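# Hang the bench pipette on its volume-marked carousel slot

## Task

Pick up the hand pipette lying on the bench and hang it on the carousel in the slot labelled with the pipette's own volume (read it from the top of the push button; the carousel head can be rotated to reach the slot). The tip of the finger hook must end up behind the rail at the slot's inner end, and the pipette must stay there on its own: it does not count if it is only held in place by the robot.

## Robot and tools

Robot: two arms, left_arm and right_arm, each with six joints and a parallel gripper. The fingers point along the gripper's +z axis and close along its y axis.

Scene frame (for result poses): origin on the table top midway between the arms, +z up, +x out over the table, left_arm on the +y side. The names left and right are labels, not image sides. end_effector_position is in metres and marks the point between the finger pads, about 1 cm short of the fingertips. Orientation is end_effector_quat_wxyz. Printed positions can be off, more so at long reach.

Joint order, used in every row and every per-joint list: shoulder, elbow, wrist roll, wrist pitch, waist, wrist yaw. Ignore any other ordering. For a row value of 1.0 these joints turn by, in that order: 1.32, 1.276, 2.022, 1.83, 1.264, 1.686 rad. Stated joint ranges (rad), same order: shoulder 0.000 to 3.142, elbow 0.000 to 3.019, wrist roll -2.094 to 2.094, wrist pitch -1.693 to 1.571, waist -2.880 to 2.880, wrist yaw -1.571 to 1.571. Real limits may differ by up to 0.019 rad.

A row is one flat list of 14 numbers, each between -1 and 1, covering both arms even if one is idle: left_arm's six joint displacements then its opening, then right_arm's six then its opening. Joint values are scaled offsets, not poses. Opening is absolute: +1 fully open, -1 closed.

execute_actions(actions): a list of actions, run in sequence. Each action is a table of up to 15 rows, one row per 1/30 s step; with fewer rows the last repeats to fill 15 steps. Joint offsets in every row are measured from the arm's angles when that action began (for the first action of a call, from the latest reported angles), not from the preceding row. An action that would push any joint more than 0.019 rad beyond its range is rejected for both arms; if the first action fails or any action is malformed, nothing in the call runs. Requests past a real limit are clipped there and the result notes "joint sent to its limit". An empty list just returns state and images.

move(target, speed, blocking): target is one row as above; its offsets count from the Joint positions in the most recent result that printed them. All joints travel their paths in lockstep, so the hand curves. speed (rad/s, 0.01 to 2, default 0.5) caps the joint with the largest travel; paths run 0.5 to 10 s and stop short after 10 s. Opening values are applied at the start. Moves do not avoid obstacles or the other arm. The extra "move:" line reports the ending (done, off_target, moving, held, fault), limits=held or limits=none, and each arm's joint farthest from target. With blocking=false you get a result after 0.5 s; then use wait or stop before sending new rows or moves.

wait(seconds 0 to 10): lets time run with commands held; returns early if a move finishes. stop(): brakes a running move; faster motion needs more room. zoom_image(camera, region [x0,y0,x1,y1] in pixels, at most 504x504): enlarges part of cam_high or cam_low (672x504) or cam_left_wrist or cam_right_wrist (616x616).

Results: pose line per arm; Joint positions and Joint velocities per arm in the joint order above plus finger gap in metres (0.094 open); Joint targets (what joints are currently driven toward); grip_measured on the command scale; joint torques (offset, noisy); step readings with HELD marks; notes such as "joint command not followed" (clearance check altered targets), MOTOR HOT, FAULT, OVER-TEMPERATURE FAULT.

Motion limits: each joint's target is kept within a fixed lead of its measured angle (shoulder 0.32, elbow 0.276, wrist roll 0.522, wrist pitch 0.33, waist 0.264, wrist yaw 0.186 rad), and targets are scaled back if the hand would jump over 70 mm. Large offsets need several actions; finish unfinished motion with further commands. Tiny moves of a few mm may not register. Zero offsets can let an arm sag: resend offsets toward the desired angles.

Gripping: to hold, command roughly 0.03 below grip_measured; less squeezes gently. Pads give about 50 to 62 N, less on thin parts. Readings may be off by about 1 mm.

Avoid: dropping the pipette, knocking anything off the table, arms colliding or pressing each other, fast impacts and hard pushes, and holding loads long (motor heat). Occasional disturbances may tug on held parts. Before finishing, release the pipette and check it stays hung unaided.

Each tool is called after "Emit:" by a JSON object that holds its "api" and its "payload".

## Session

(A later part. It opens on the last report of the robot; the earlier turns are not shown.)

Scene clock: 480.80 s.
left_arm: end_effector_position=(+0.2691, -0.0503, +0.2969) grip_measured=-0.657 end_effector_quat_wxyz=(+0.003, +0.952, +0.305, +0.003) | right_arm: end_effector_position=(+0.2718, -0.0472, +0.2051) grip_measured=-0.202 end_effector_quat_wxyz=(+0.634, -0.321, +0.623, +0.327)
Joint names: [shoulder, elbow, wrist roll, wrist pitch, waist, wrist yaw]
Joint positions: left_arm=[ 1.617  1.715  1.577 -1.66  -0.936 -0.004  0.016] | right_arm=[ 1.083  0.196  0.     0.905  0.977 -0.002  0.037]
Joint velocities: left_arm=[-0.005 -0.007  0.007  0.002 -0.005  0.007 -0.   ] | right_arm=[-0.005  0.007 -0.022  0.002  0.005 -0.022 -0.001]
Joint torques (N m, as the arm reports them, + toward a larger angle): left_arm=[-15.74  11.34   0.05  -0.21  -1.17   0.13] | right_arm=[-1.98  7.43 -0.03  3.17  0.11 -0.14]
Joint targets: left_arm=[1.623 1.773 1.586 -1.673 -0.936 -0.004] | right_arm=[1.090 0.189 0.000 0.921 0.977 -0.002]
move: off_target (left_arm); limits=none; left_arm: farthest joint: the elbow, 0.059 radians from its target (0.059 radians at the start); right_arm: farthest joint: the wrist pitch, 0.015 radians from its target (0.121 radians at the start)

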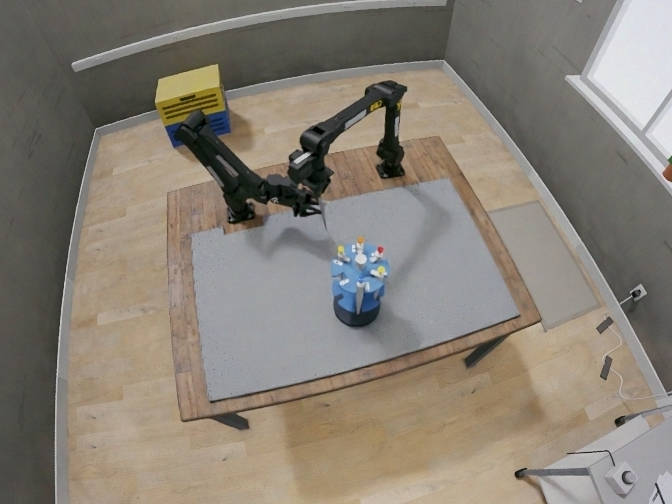

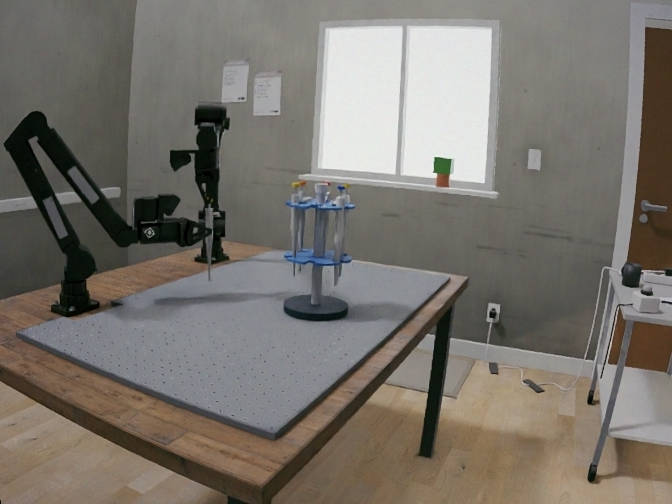

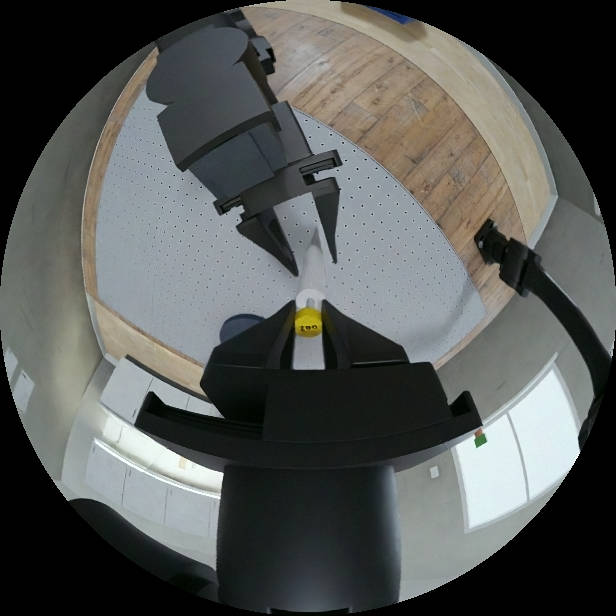

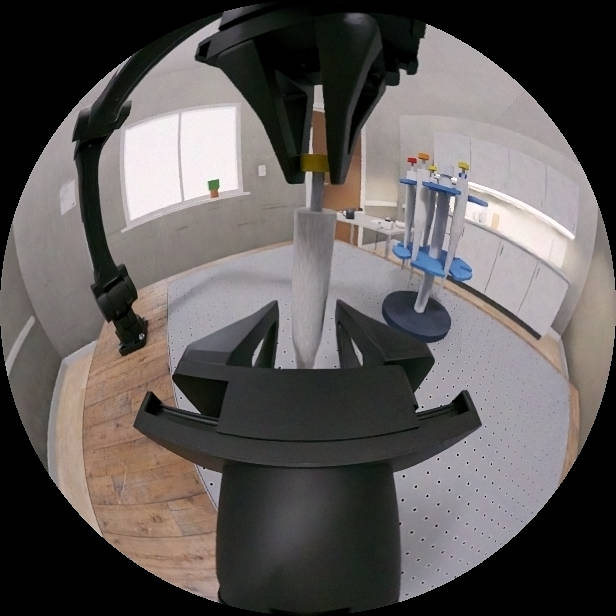

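Emit:
{"api": "move", "payload": {"target": [0.005,0.046,0.004,-0.007,0,0,-0.68, 0.003,0.057,0,-0.025,-0.009,0,-0.2], "speed": 0.15}}

Scene clock: 501.97 s.
left_arm: end_effector_position=(+0.2692, -0.0505, +0.2964) grip_measured=-0.657 end_effector_quat_wxyz=(+0.003, +0.953, +0.305, +0.003) | right_arm: end_effector_position=(+0.2783, -0.0399, +0.2118) grip_measured=-0.202 end_effector_quat_wxyz=(+0.633, -0.321, +0.625, +0.325)
Joint names: [shoulder, elbow, wrist roll, wrist pitch, waist, wrist yaw]
Joint positions: left_arm=[ 1.618  1.715  1.577 -1.66  -0.936 -0.004  0.016] | right_arm=[ 1.083  0.229  0.     0.866  0.975 -0.002  0.037]
Joint velocities: left_arm=[-0.015 -0.002 -0.007  0.007 -0.015 -0.037 -0.   ] | right_arm=[-0.005  0.002 -0.007 -0.007  0.005  0.037  0.   ]
Joint torques (N m, as the arm reports them, + toward a larger angle): left_arm=[-15.71  11.33   0.06  -0.21  -1.19   0.13] | right_arm=[-2.58 12.21 -0.03  2.18 -0.61 -0.14]
Joint targets: left_arm=[1.624 1.773 1.585 -1.673 -0.936 -0.004] | right_arm=[1.086 0.268 0.000 0.860 0.966 -0.002]
move: off_target (left_arm, right_arm); limits=none; left_arm: farthest joint: the elbow, 0.059 radians from its target (0.059 radians at the start); right_arm: farthest joint: the elbow, 0.040 radians from its target (0.073 radians at the start)

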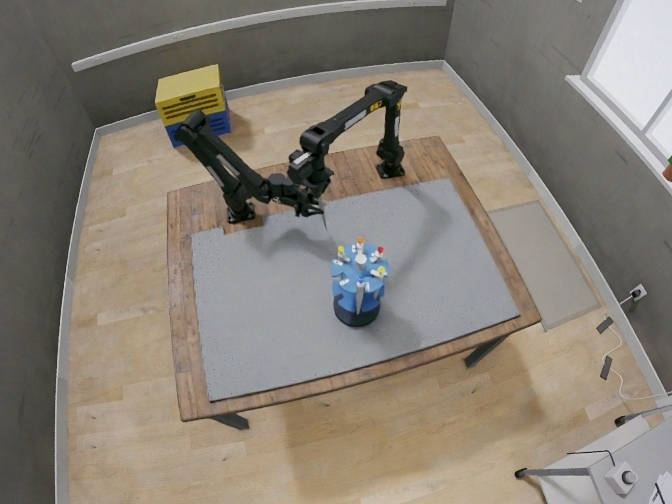

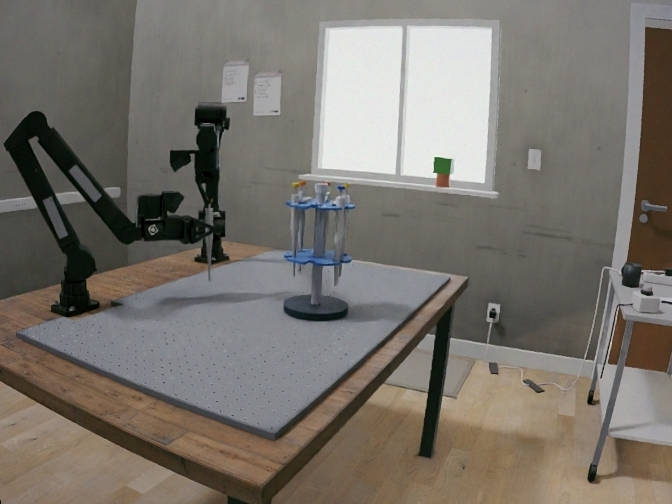

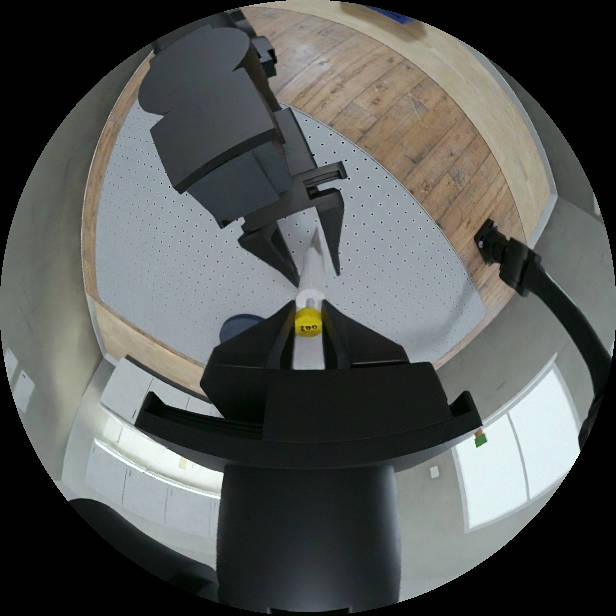

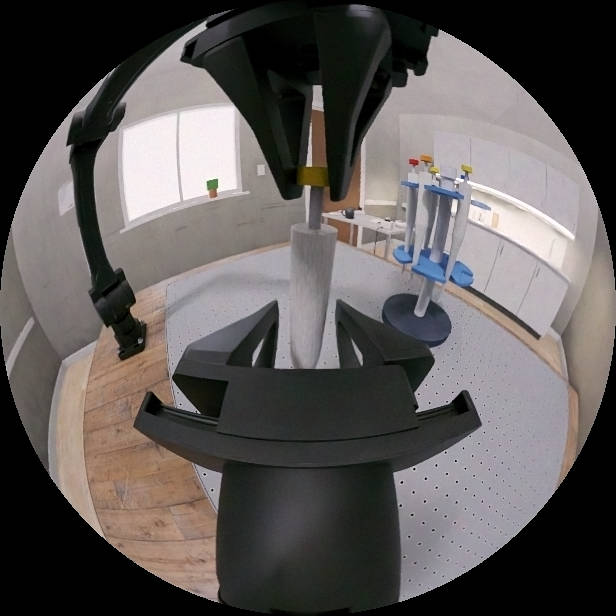

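Emit:
{"api": "move", "payload": {"target": [0.005,0.046,0.004,-0.007,0,0,-0.68, 0.028,0.025,0,0.016,-0.011,0,-0.2], "speed": 0.15}}

Scene clock: 510.80 s.
left_arm: end_effector_position=(+0.2693, -0.0506, +0.2960) grip_measured=-0.657 end_effector_quat_wxyz=(+0.003, +0.953, +0.305, +0.003) | right_arm: end_effector_position=(+0.2815, -0.0394, +0.2037) grip_measured=-0.202 end_effector_quat_wxyz=(+0.629, -0.322, +0.631, +0.321)
Joint names: [shoulder, elbow, wrist roll, wrist pitch, waist, wrist yaw]
Joint positions: left_arm=[ 1.619  1.715  1.577 -1.66  -0.936 -0.004  0.016] | right_arm=[ 1.113  0.229  0.     0.88   0.969 -0.002  0.037]
Joint velocities: left_arm=[ 0.005  0.007  0.007 -0.007  0.005 -0.007 -0.   ] | right_arm=[-0.005 -0.017 -0.037  0.002  0.005 -0.007 -0.001]
Joint torques (N m, as the arm reports them, + toward a larger angle): left_arm=[-15.77  11.33   0.06  -0.2   -1.17   0.13] | right_arm=[-2.6  11.14 -0.02  3.19 -0.68 -0.14]
Joint targets: left_arm=[1.625 1.773 1.586 -1.673 -0.936 -0.004] | right_arm=[1.119 0.261 0.000 0.895 0.961 -0.002]
move: off_target (left_arm, right_arm); limits=none; left_arm: farthest joint: the elbow, 0.059 radians from its target (0.059 radians at the start); right_arm: farthest joint: the elbow, 0.032 radians from its target (0.032 radians at the start)

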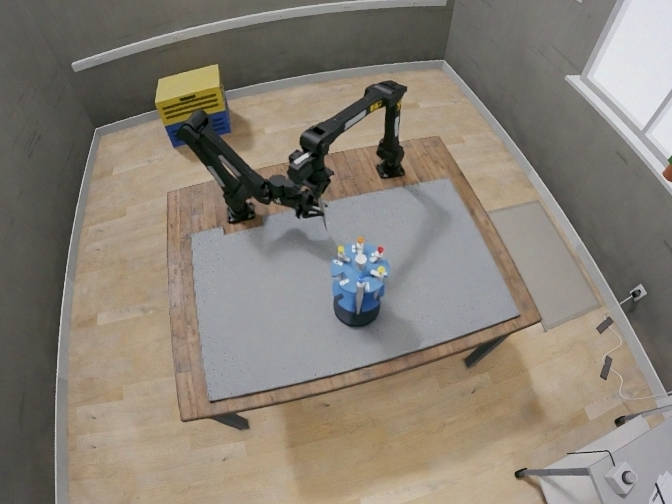

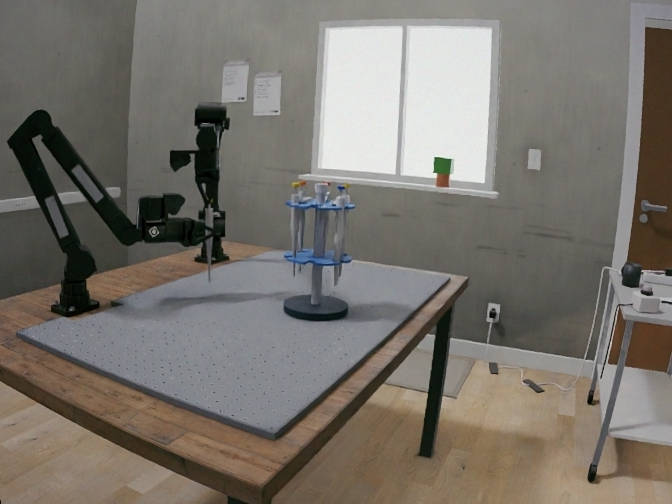

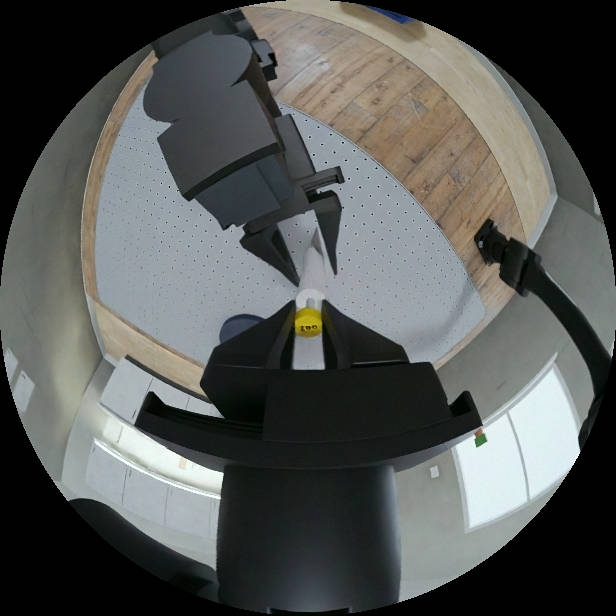

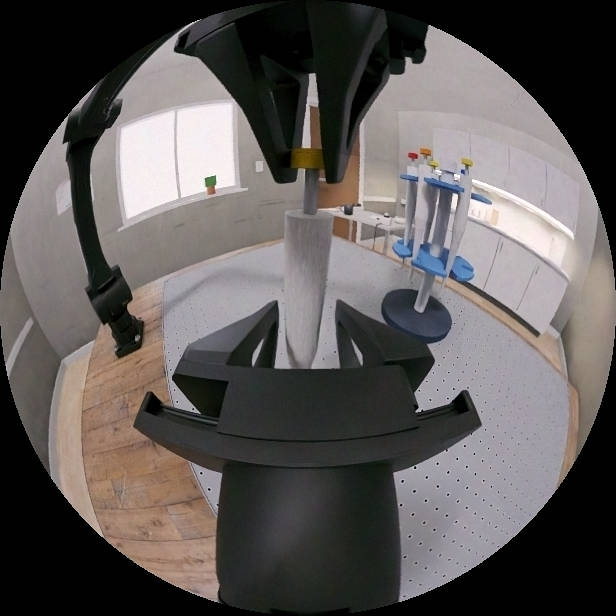

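Good. Close right, then release left.

Emit:
{"api": "move", "payload": {"target": [0.003,0.046,0.004,-0.007,0,0,-0.68, 0.003,0.025,0,0.008,0,0,-0.6]}}

Emit:
{"api": "move", "payload": {"target": [0.003,0.046,0.004,-0.007,0,0,0.0, 0.003,0.025,0,0.008,0,0,-0.61]}}

Scene clock: 520.80 s.
left_arm: end_effector_position=(+0.2693, -0.0506, +0.2960) grip_measured=-0.657 end_effector_quat_wxyz=(+0.003, +0.953, +0.305, +0.003) | right_arm: end_effector_position=(+0.2815, -0.0394, +0.2038) grip_measured=-0.571 end_effector_quat_wxyz=(+0.628, -0.320, +0.632, +0.323)
Joint names: [shoulder, elbow, wrist roll, wrist pitch, waist, wrist yaw]
Joint positions: left_arm=[ 1.619  1.715  1.577 -1.66  -0.936 -0.004  0.016] | right_arm=[ 1.113  0.229  0.007  0.88   0.969 -0.003  0.02 ]
Joint velocities: left_arm=[ 0.015  0.012 -0.037  0.012 -0.005  0.022 -0.001] | right_arm=[-0.015 -0.002 -0.037 -0.012 -0.015 -0.007  0.   ]
Joint torques (N m, as the arm reports them, + toward a larger angle): left_arm=[-15.95  11.33   0.06  -0.21  -1.17   0.13] | right_arm=[-2.67 11.18 -0.1   3.18  0.04 -0.13]
Joint targets: left_arm=[1.623 1.773 1.585 -1.673 -0.936 -0.004] | right_arm=[1.117 0.261 0.000 0.895 0.969 -0.002]
move: off_target (left_arm, right_arm); limits=none; left_arm: farthest joint: the elbow, 0.059 radians from its target (0.059 radians at the start); right_arm: farthest joint: the elbow, 0.032 radians from its target (0.032 radians at the start)

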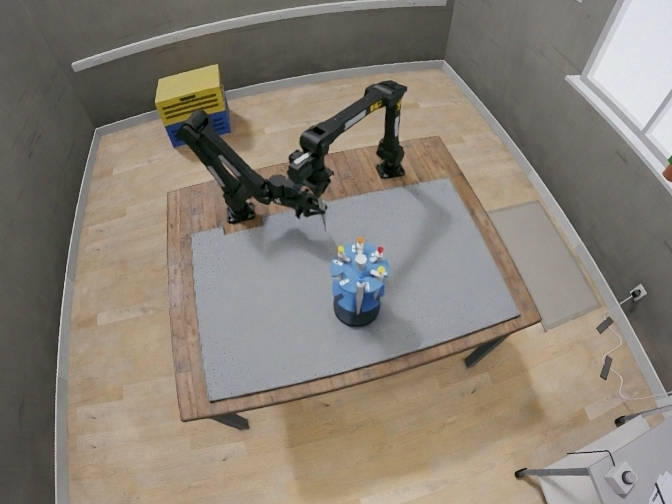

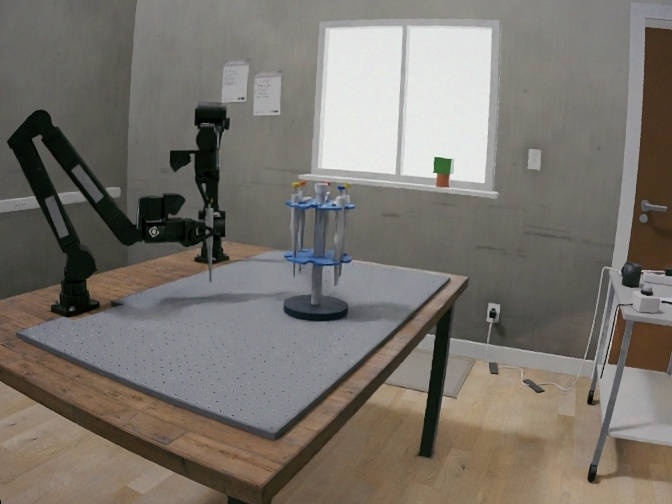

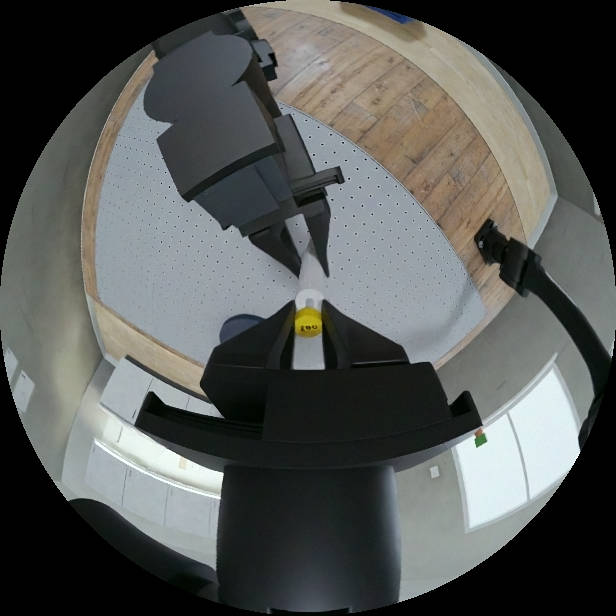

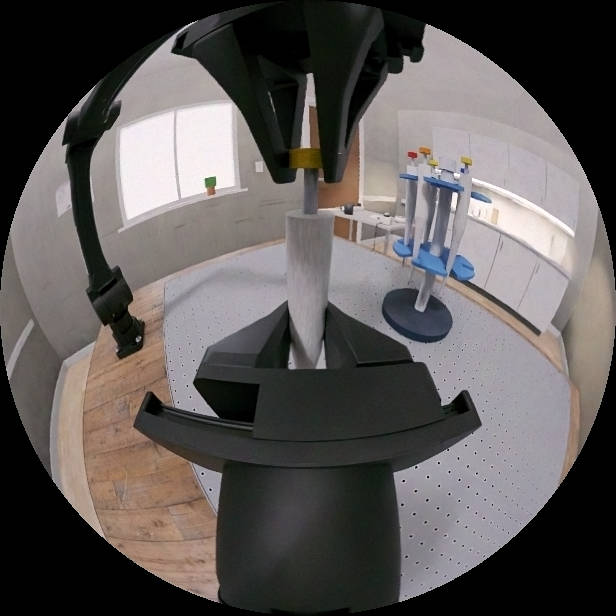

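Scene clock: 521.50 s.
left_arm: end_effector_position=(+0.2693, -0.0506, +0.2960) grip_measured=-0.003 end_effector_quat_wxyz=(+0.003, +0.953, +0.305, +0.003) | right_arm: end_effector_position=(+0.2815, -0.0394, +0.2038) grip_measured=-0.571 end_effector_quat_wxyz=(+0.627, -0.319, +0.632, +0.323)
Joint names: [shoulder, elbow, wrist roll, wrist pitch, waist, wrist yaw]
Joint positions: left_arm=[ 1.619  1.715  1.577 -1.66  -0.936 -0.004  0.047] | right_arm=[ 1.113  0.229  0.008  0.88   0.969 -0.003  0.02 ]
Joint velocities: left_arm=[-0.015 -0.002  0.022 -0.012  0.005  0.022 -0.   ] | right_arm=[-0.005  0.002 -0.037  0.012  0.005 -0.007 -0.   ]
Joint torques (N m, as the arm reports them, + toward a larger angle): left_arm=[-15.89  11.36   0.07  -0.2   -1.19   0.13] | right_arm=[-3.08 11.17 -0.03  3.15  0.02 -0.14]
Joint targets: left_arm=[1.623 1.773 1.586 -1.673 -0.936 -0.004] | right_arm=[1.117 0.261 0.007 0.895 0.969 -0.003]
move: off_target (left_arm, right_arm); limits=none; left_arm: farthest joint: the elbow, 0.059 radians from its target (0.059 radians at the start); right_arm: farthest joint: the elbow, 0.032 radians from its target (0.032 radians at the start)

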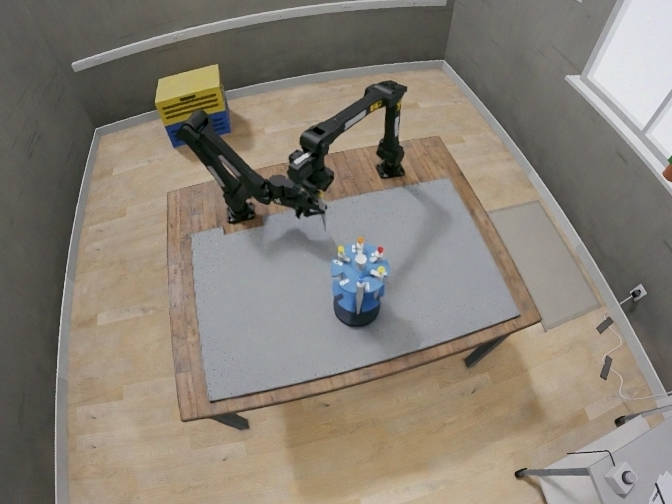

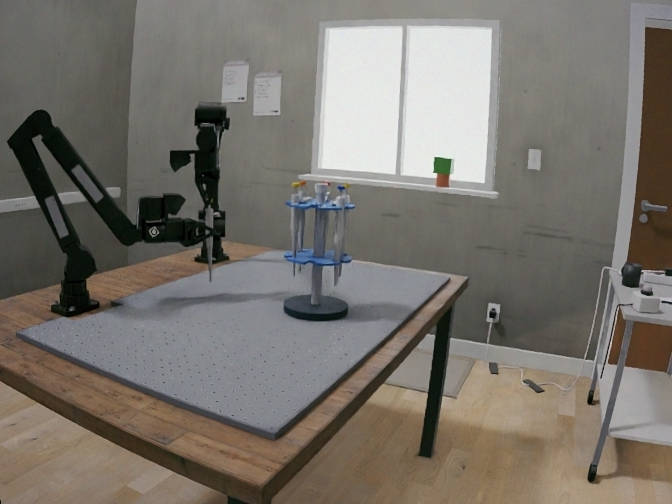

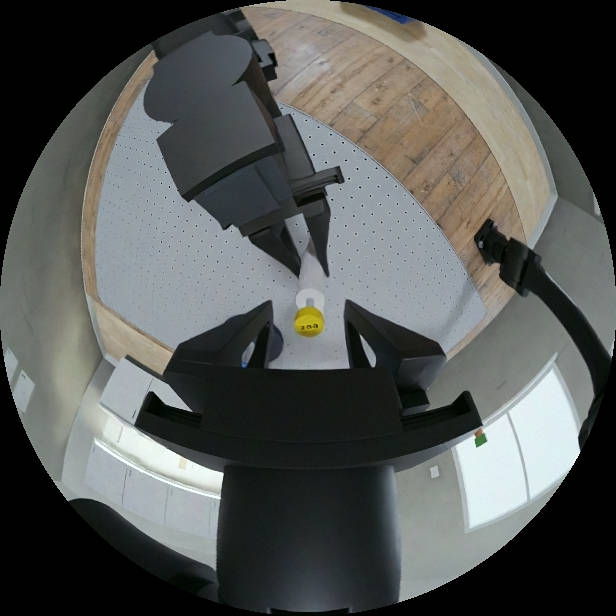

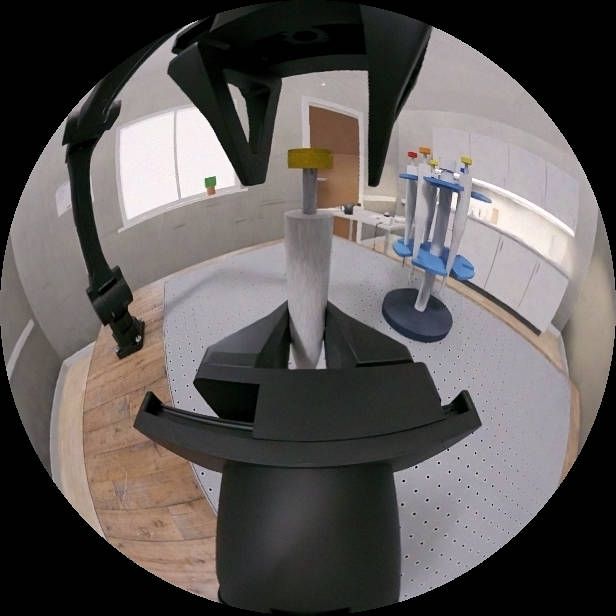

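Emit:
{"api": "move", "payload": {"target": [0.065,0.452,0,0.018,0.368,0,0.0, 0.003,0.025,0,0.008,0,0,-0.61], "speed": 0.5}}

Scene clock: 539.03 s.
left_arm: end_effector_position=(+0.4949, +0.0838, +0.4763) grip_measured=-0.003 end_effector_quat_wxyz=(+0.199, +0.831, +0.504, +0.124) | right_arm: end_effector_position=(+0.2815, -0.0394, +0.2038) grip_measured=-0.571 end_effector_quat_wxyz=(+0.627, -0.319, +0.632, +0.323)
Joint names: [shoulder, elbow, wrist roll, wrist pitch, waist, wrist yaw]
Joint positions: left_arm=[ 1.697  2.241  1.577 -1.642 -0.465 -0.004  0.047] | right_arm=[ 1.113  0.229  0.008  0.88   0.969 -0.003  0.02 ]
Joint velocities: left_arm=[ 0.015 -0.002 -0.037 -0.002 -0.015 -0.007 -0.   ] | right_arm=[-0.024 -0.012 -0.022  0.002 -0.015 -0.051 -0.   ]
Joint torques (N m, as the arm reports them, + toward a larger angle): left_arm=[-16.78  10.39  -0.03   2.12  -1.6    0.12] | right_arm=[-2.85 11.16 -0.03  3.17 -0.01 -0.13]
Joint targets: left_arm=[1.705 2.291 1.577 -1.626 -0.471 -0.004] | right_arm=[1.117 0.261 0.008 0.895 0.969 -0.003]
move: off_target (left_arm, right_arm); limits=none; left_arm: farthest joint: the elbow, 0.050 radians from its target (0.577 radians at the start); right_arm: farthest joint: the elbow, 0.032 radians from its target (0.032 radians at the start)

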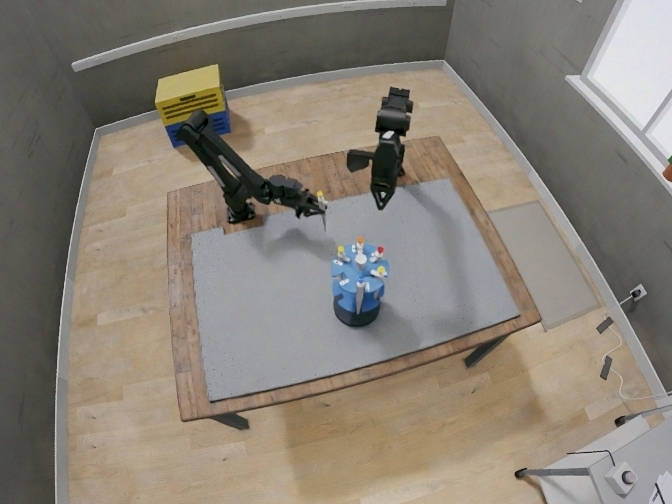

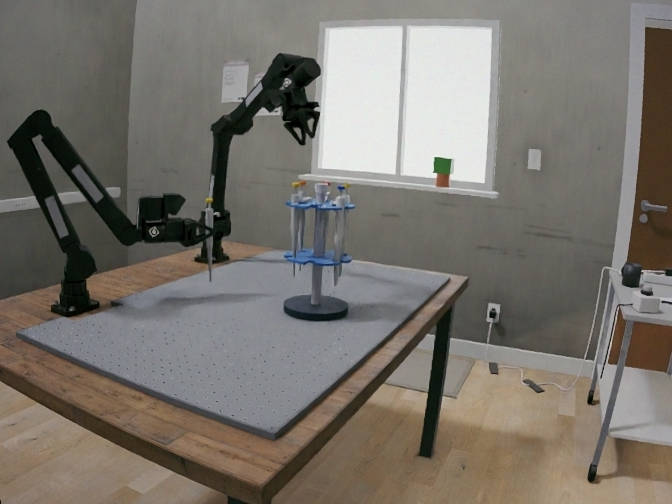

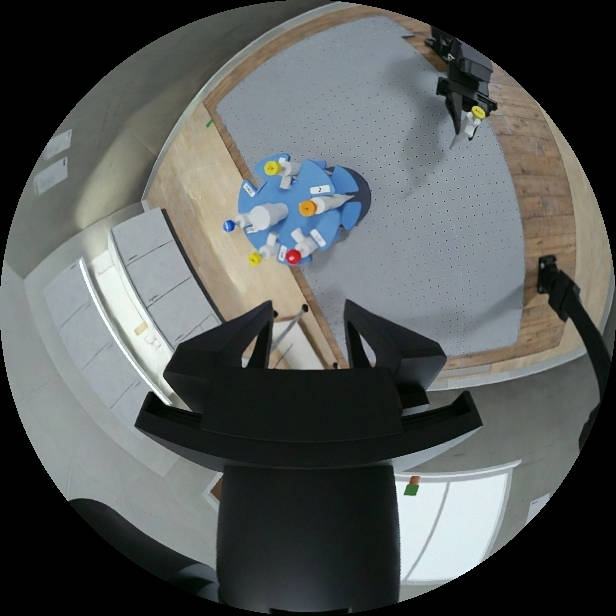

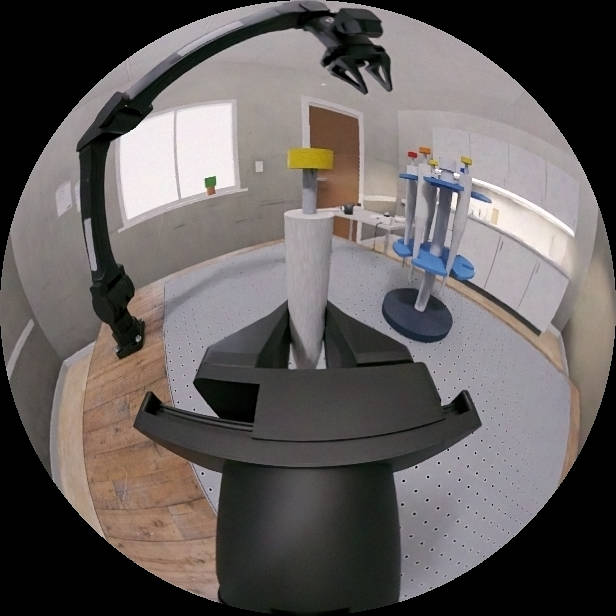

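Emit:
{"api": "move", "payload": {"target": [0.005,0.04,-0.78,0,0,0,-1, -0.176,0.17,-0.004,-0.221,-0.255,0,-0.61], "speed": 1.0}}

Emit:
{"api": "zoom_image", "payload": {"camera": "cam_left_wrist", "region": [200, 120, 420, 320]}}

Scene clock: 585.83 s.
left_arm: end_effector_position=(+0.4949, +0.0838, +0.4763) grip_measured=-0.988 end_effector_quat_wxyz=(+0.228, +0.232, +0.944, -0.052) | right_arm: end_effector_position=(+0.3819, -0.1217, +0.2782) grip_measured=-0.571 end_effector_quat_wxyz=(+0.664, -0.218, +0.681, +0.218)
Joint names: [shoulder, elbow, wrist roll, wrist pitch, waist, wrist yaw]
Joint positions: left_arm=[ 1.697  2.241  0.009 -1.642 -0.465 -0.004  0.001] | right_arm=[ 0.889  0.388  0.007  0.478  0.653 -0.003  0.02 ]
Joint velocities: left_arm=[-0.005 -0.007  0.007 -0.002 -0.024  0.007 -0.001] | right_arm=[-0.015 -0.002 -0.037  0.002  0.005  0.066  0.   ]
Joint torques (N m, as the arm reports them, + toward a larger angle): left_arm=[-16.67  10.57  -0.09   1.48  -1.25   0.03] | right_arm=[-2.98 16.2  -0.1   2.36 -0.37 -0.14]
Joint targets: left_arm=[1.704 2.292 0.000 -1.642 -0.465 -0.004] | right_arm=[0.880 0.446 -0.000 0.476 0.647 -0.003]
move: off_target (left_arm, right_arm); limits=none; left_arm: farthest joint: the elbow, 0.051 radians from its target (0.051 radians at the start); right_arm: farthest joint: the elbow, 0.058 radians from its target (0.217 radians at the start)

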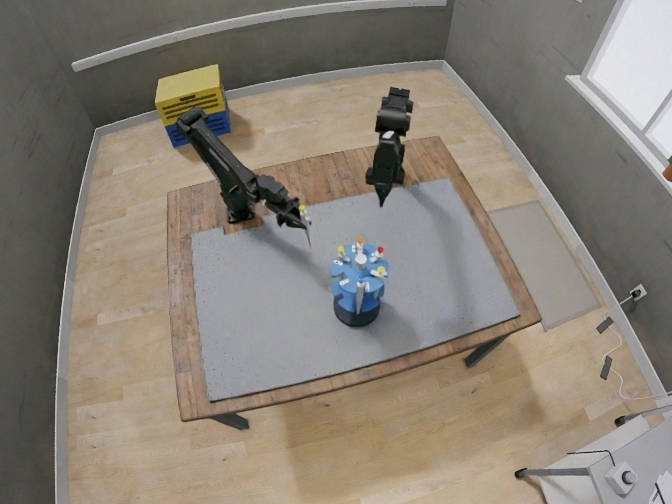

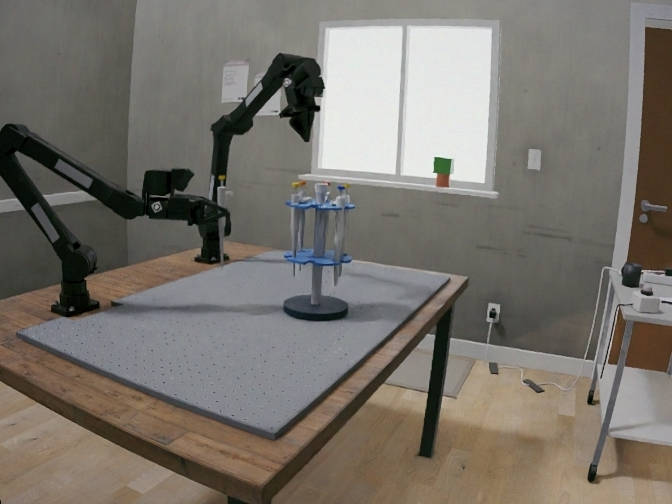

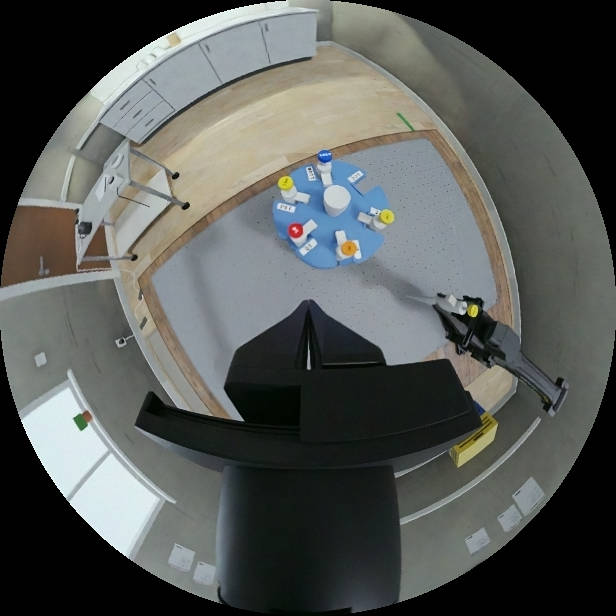

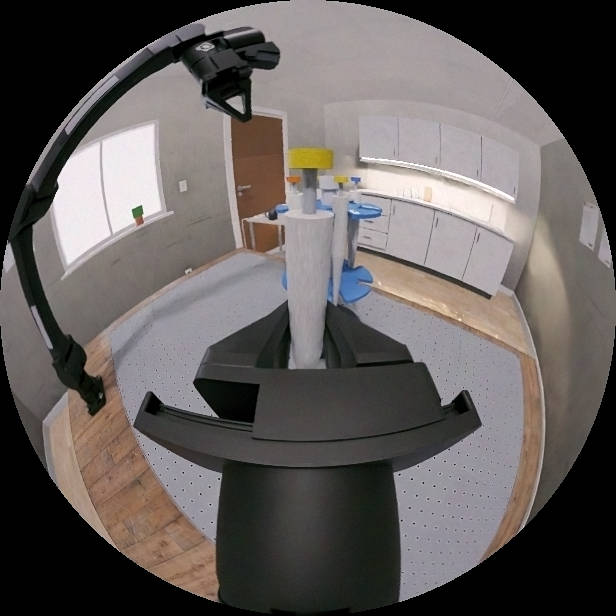

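Region (200, 120, 420, 320) of cam_left_wrist's 616x616 image, scaled by 2.291, with more detail than that image has; it fills the top 458 rows of this view, and the rest is white.

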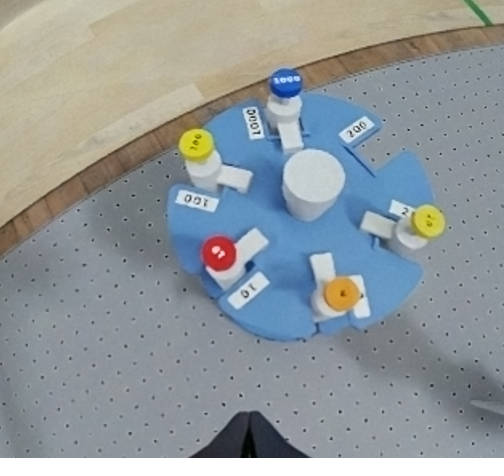

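Emit:
{"api": "move", "payload": {"target": [0.149,0.098,0,0.013,-0.017,0,-1, -0.005,0.045,0,0,0,0,-0.61], "speed": 0.4}}

Emit:
{"api": "zoom_image", "payload": {"camera": "cam_left_wrist", "region": [200, 120, 450, 340]}}

Scene clock: 606.10 s.
left_arm: end_effector_position=(+0.5526, +0.0423, +0.3762) grip_measured=-0.988 end_effector_quat_wxyz=(+0.159, +0.243, +0.956, -0.037) | right_arm: end_effector_position=(+0.3819, -0.1217, +0.2782) grip_measured=-0.571 end_effector_quat_wxyz=(+0.664, -0.218, +0.681, +0.218)
Joint names: [shoulder, elbow, wrist roll, wrist pitch, waist, wrist yaw]
Joint positions: left_arm=[ 1.916  2.307  0.009 -1.634 -0.481 -0.004  0.001] | right_arm=[ 0.889  0.388  0.007  0.478  0.653 -0.003  0.02 ]
Joint velocities: left_arm=[ 0.005 -0.002  0.007 -0.007  0.015  0.066 -0.001] | right_arm=[-0.005  0.002 -0.022 -0.002 -0.005 -0.007 -0.   ]
Joint torques (N m, as the arm reports them, + toward a larger angle): left_arm=[-23.35  11.51   0.     1.97  -1.69   0.03] | right_arm=[-3.07 16.09 -0.02  2.5   0.09 -0.14]
Joint targets: left_arm=[1.894 2.366 0.009 -1.618 -0.486 -0.004] | right_arm=[0.882 0.445 0.007 0.478 0.653 -0.003]
move: off_target (left_arm, right_arm); limits=none; left_arm: farthest joint: the elbow, 0.059 radians from its target (0.125 radians at the start); right_arm: farthest joint: the elbow, 0.057 radians from its target (0.057 radians at the start)

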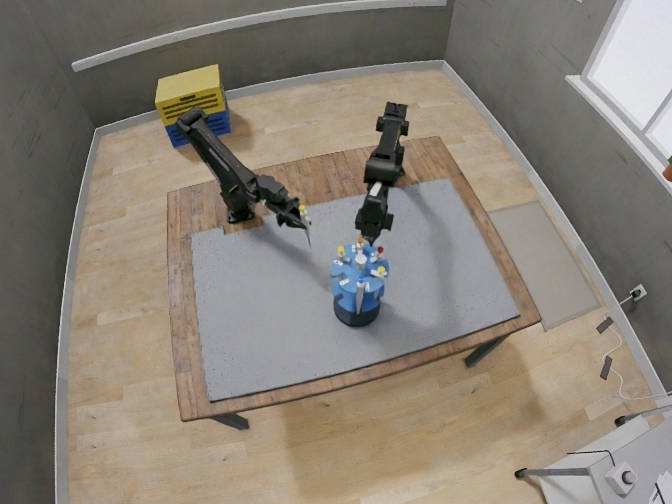

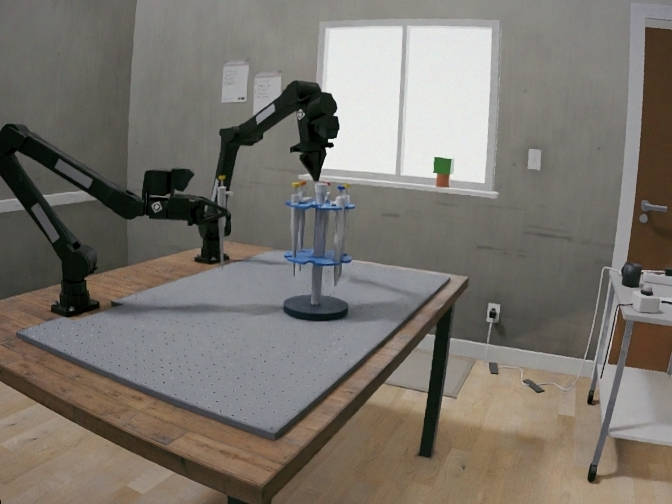

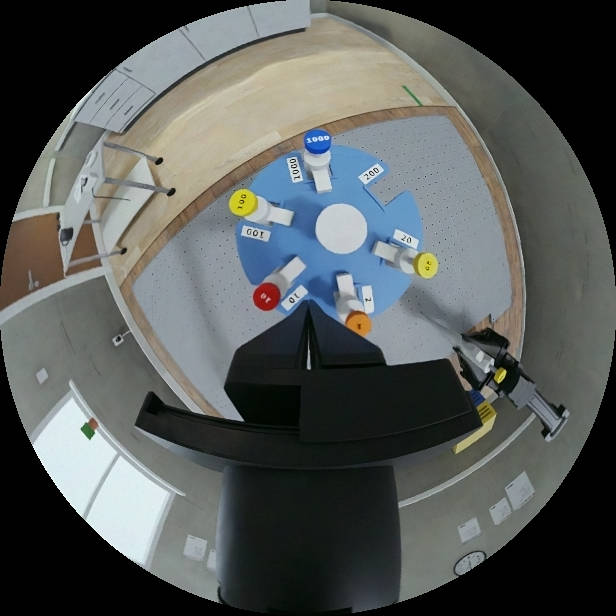

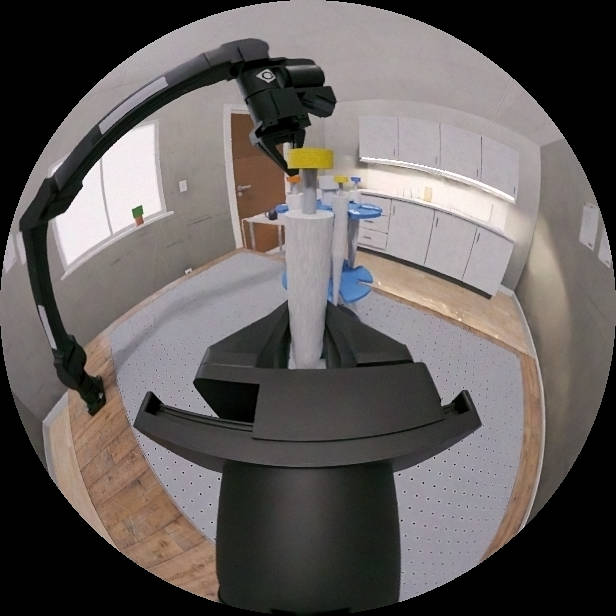

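Region (200, 120, 450, 340) of cam_left_wrist's 616x616 image, scaled by 2.016, with more detail than that image has; it fills the top 444 rows of this view, and the rest is white.

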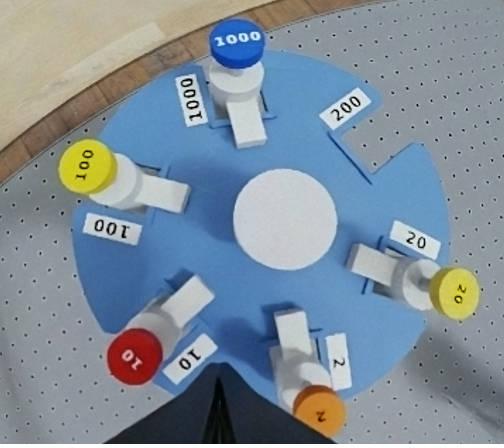

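Emit:
{"api": "move", "payload": {"target": [-0.015,0.13,-0.178,0,-0.033,0,0.25, -0.005,0.045,0,0,0,0,-0.61], "speed": 0.4}}

Scene clock: 640.17 s.
left_arm: end_effector_position=(+0.5472, +0.0186, +0.4244) grip_measured=+0.247 end_effector_quat_wxyz=(+0.198, +0.089, +0.972, -0.090) | right_arm: end_effector_position=(+0.3819, -0.1217, +0.2782) grip_measured=-0.571 end_effector_quat_wxyz=(+0.664, -0.218, +0.681, +0.218)
Joint names: [shoulder, elbow, wrist roll, wrist pitch, waist, wrist yaw]
Joint positions: left_arm=[ 1.916  2.416 -0.342 -1.634 -0.517 -0.004  0.059] | right_arm=[ 0.889  0.388  0.007  0.478  0.653 -0.003  0.02 ]
Joint velocities: left_arm=[-0.015 -0.002 -0.095 -0.002 -0.005 -0.022 -0.001] | right_arm=[ 0.005 -0.007  0.007 -0.017 -0.005 -0.022  0.   ]
Joint torques (N m, as the arm reports them, + toward a larger angle): left_arm=[-22.47  11.16  -0.04   1.4   -1.76   0.  ] | right_arm=[-2.97 16.03 -0.03  2.47  0.04 -0.15]
Joint targets: left_arm=[1.897 2.473 -0.351 -1.634 -0.523 -0.004] | right_arm=[0.882 0.445 0.007 0.478 0.653 -0.003]
move: off_target (left_arm, right_arm); limits=none; left_arm: farthest joint: the elbow, 0.057 radians from its target (0.166 radians at the start); right_arm: farthest joint: the elbow, 0.057 radians from its target (0.057 radians at the start)

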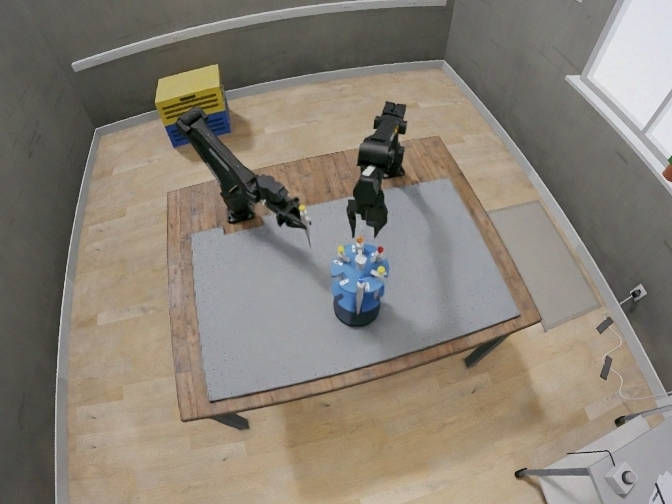

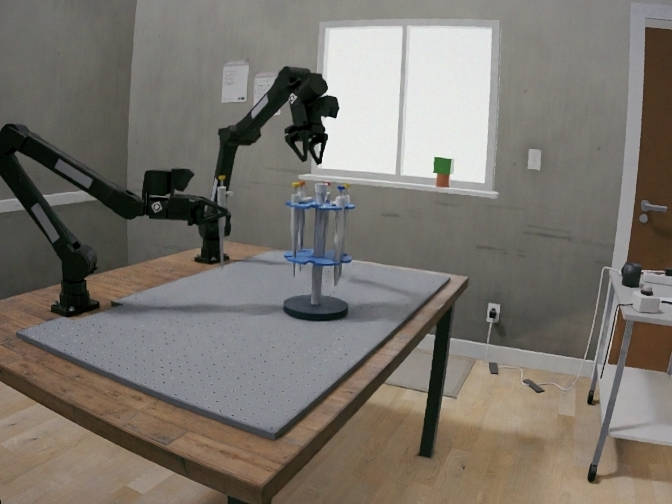

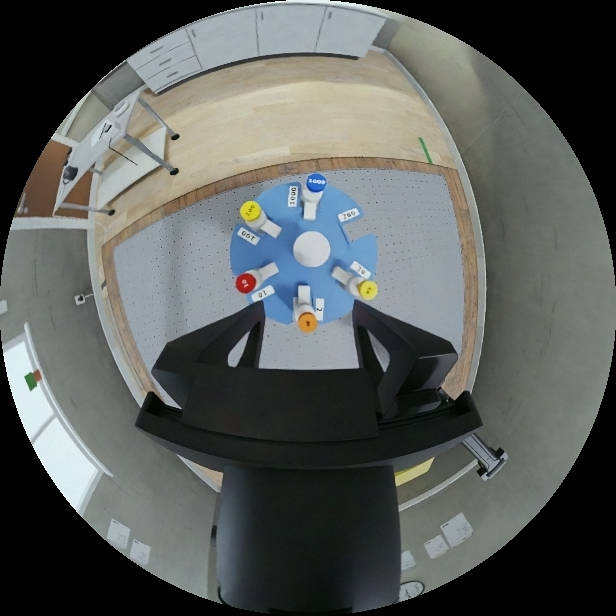

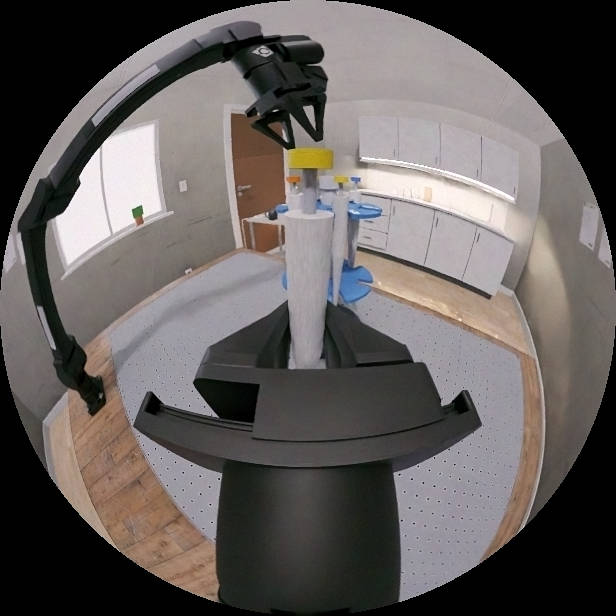

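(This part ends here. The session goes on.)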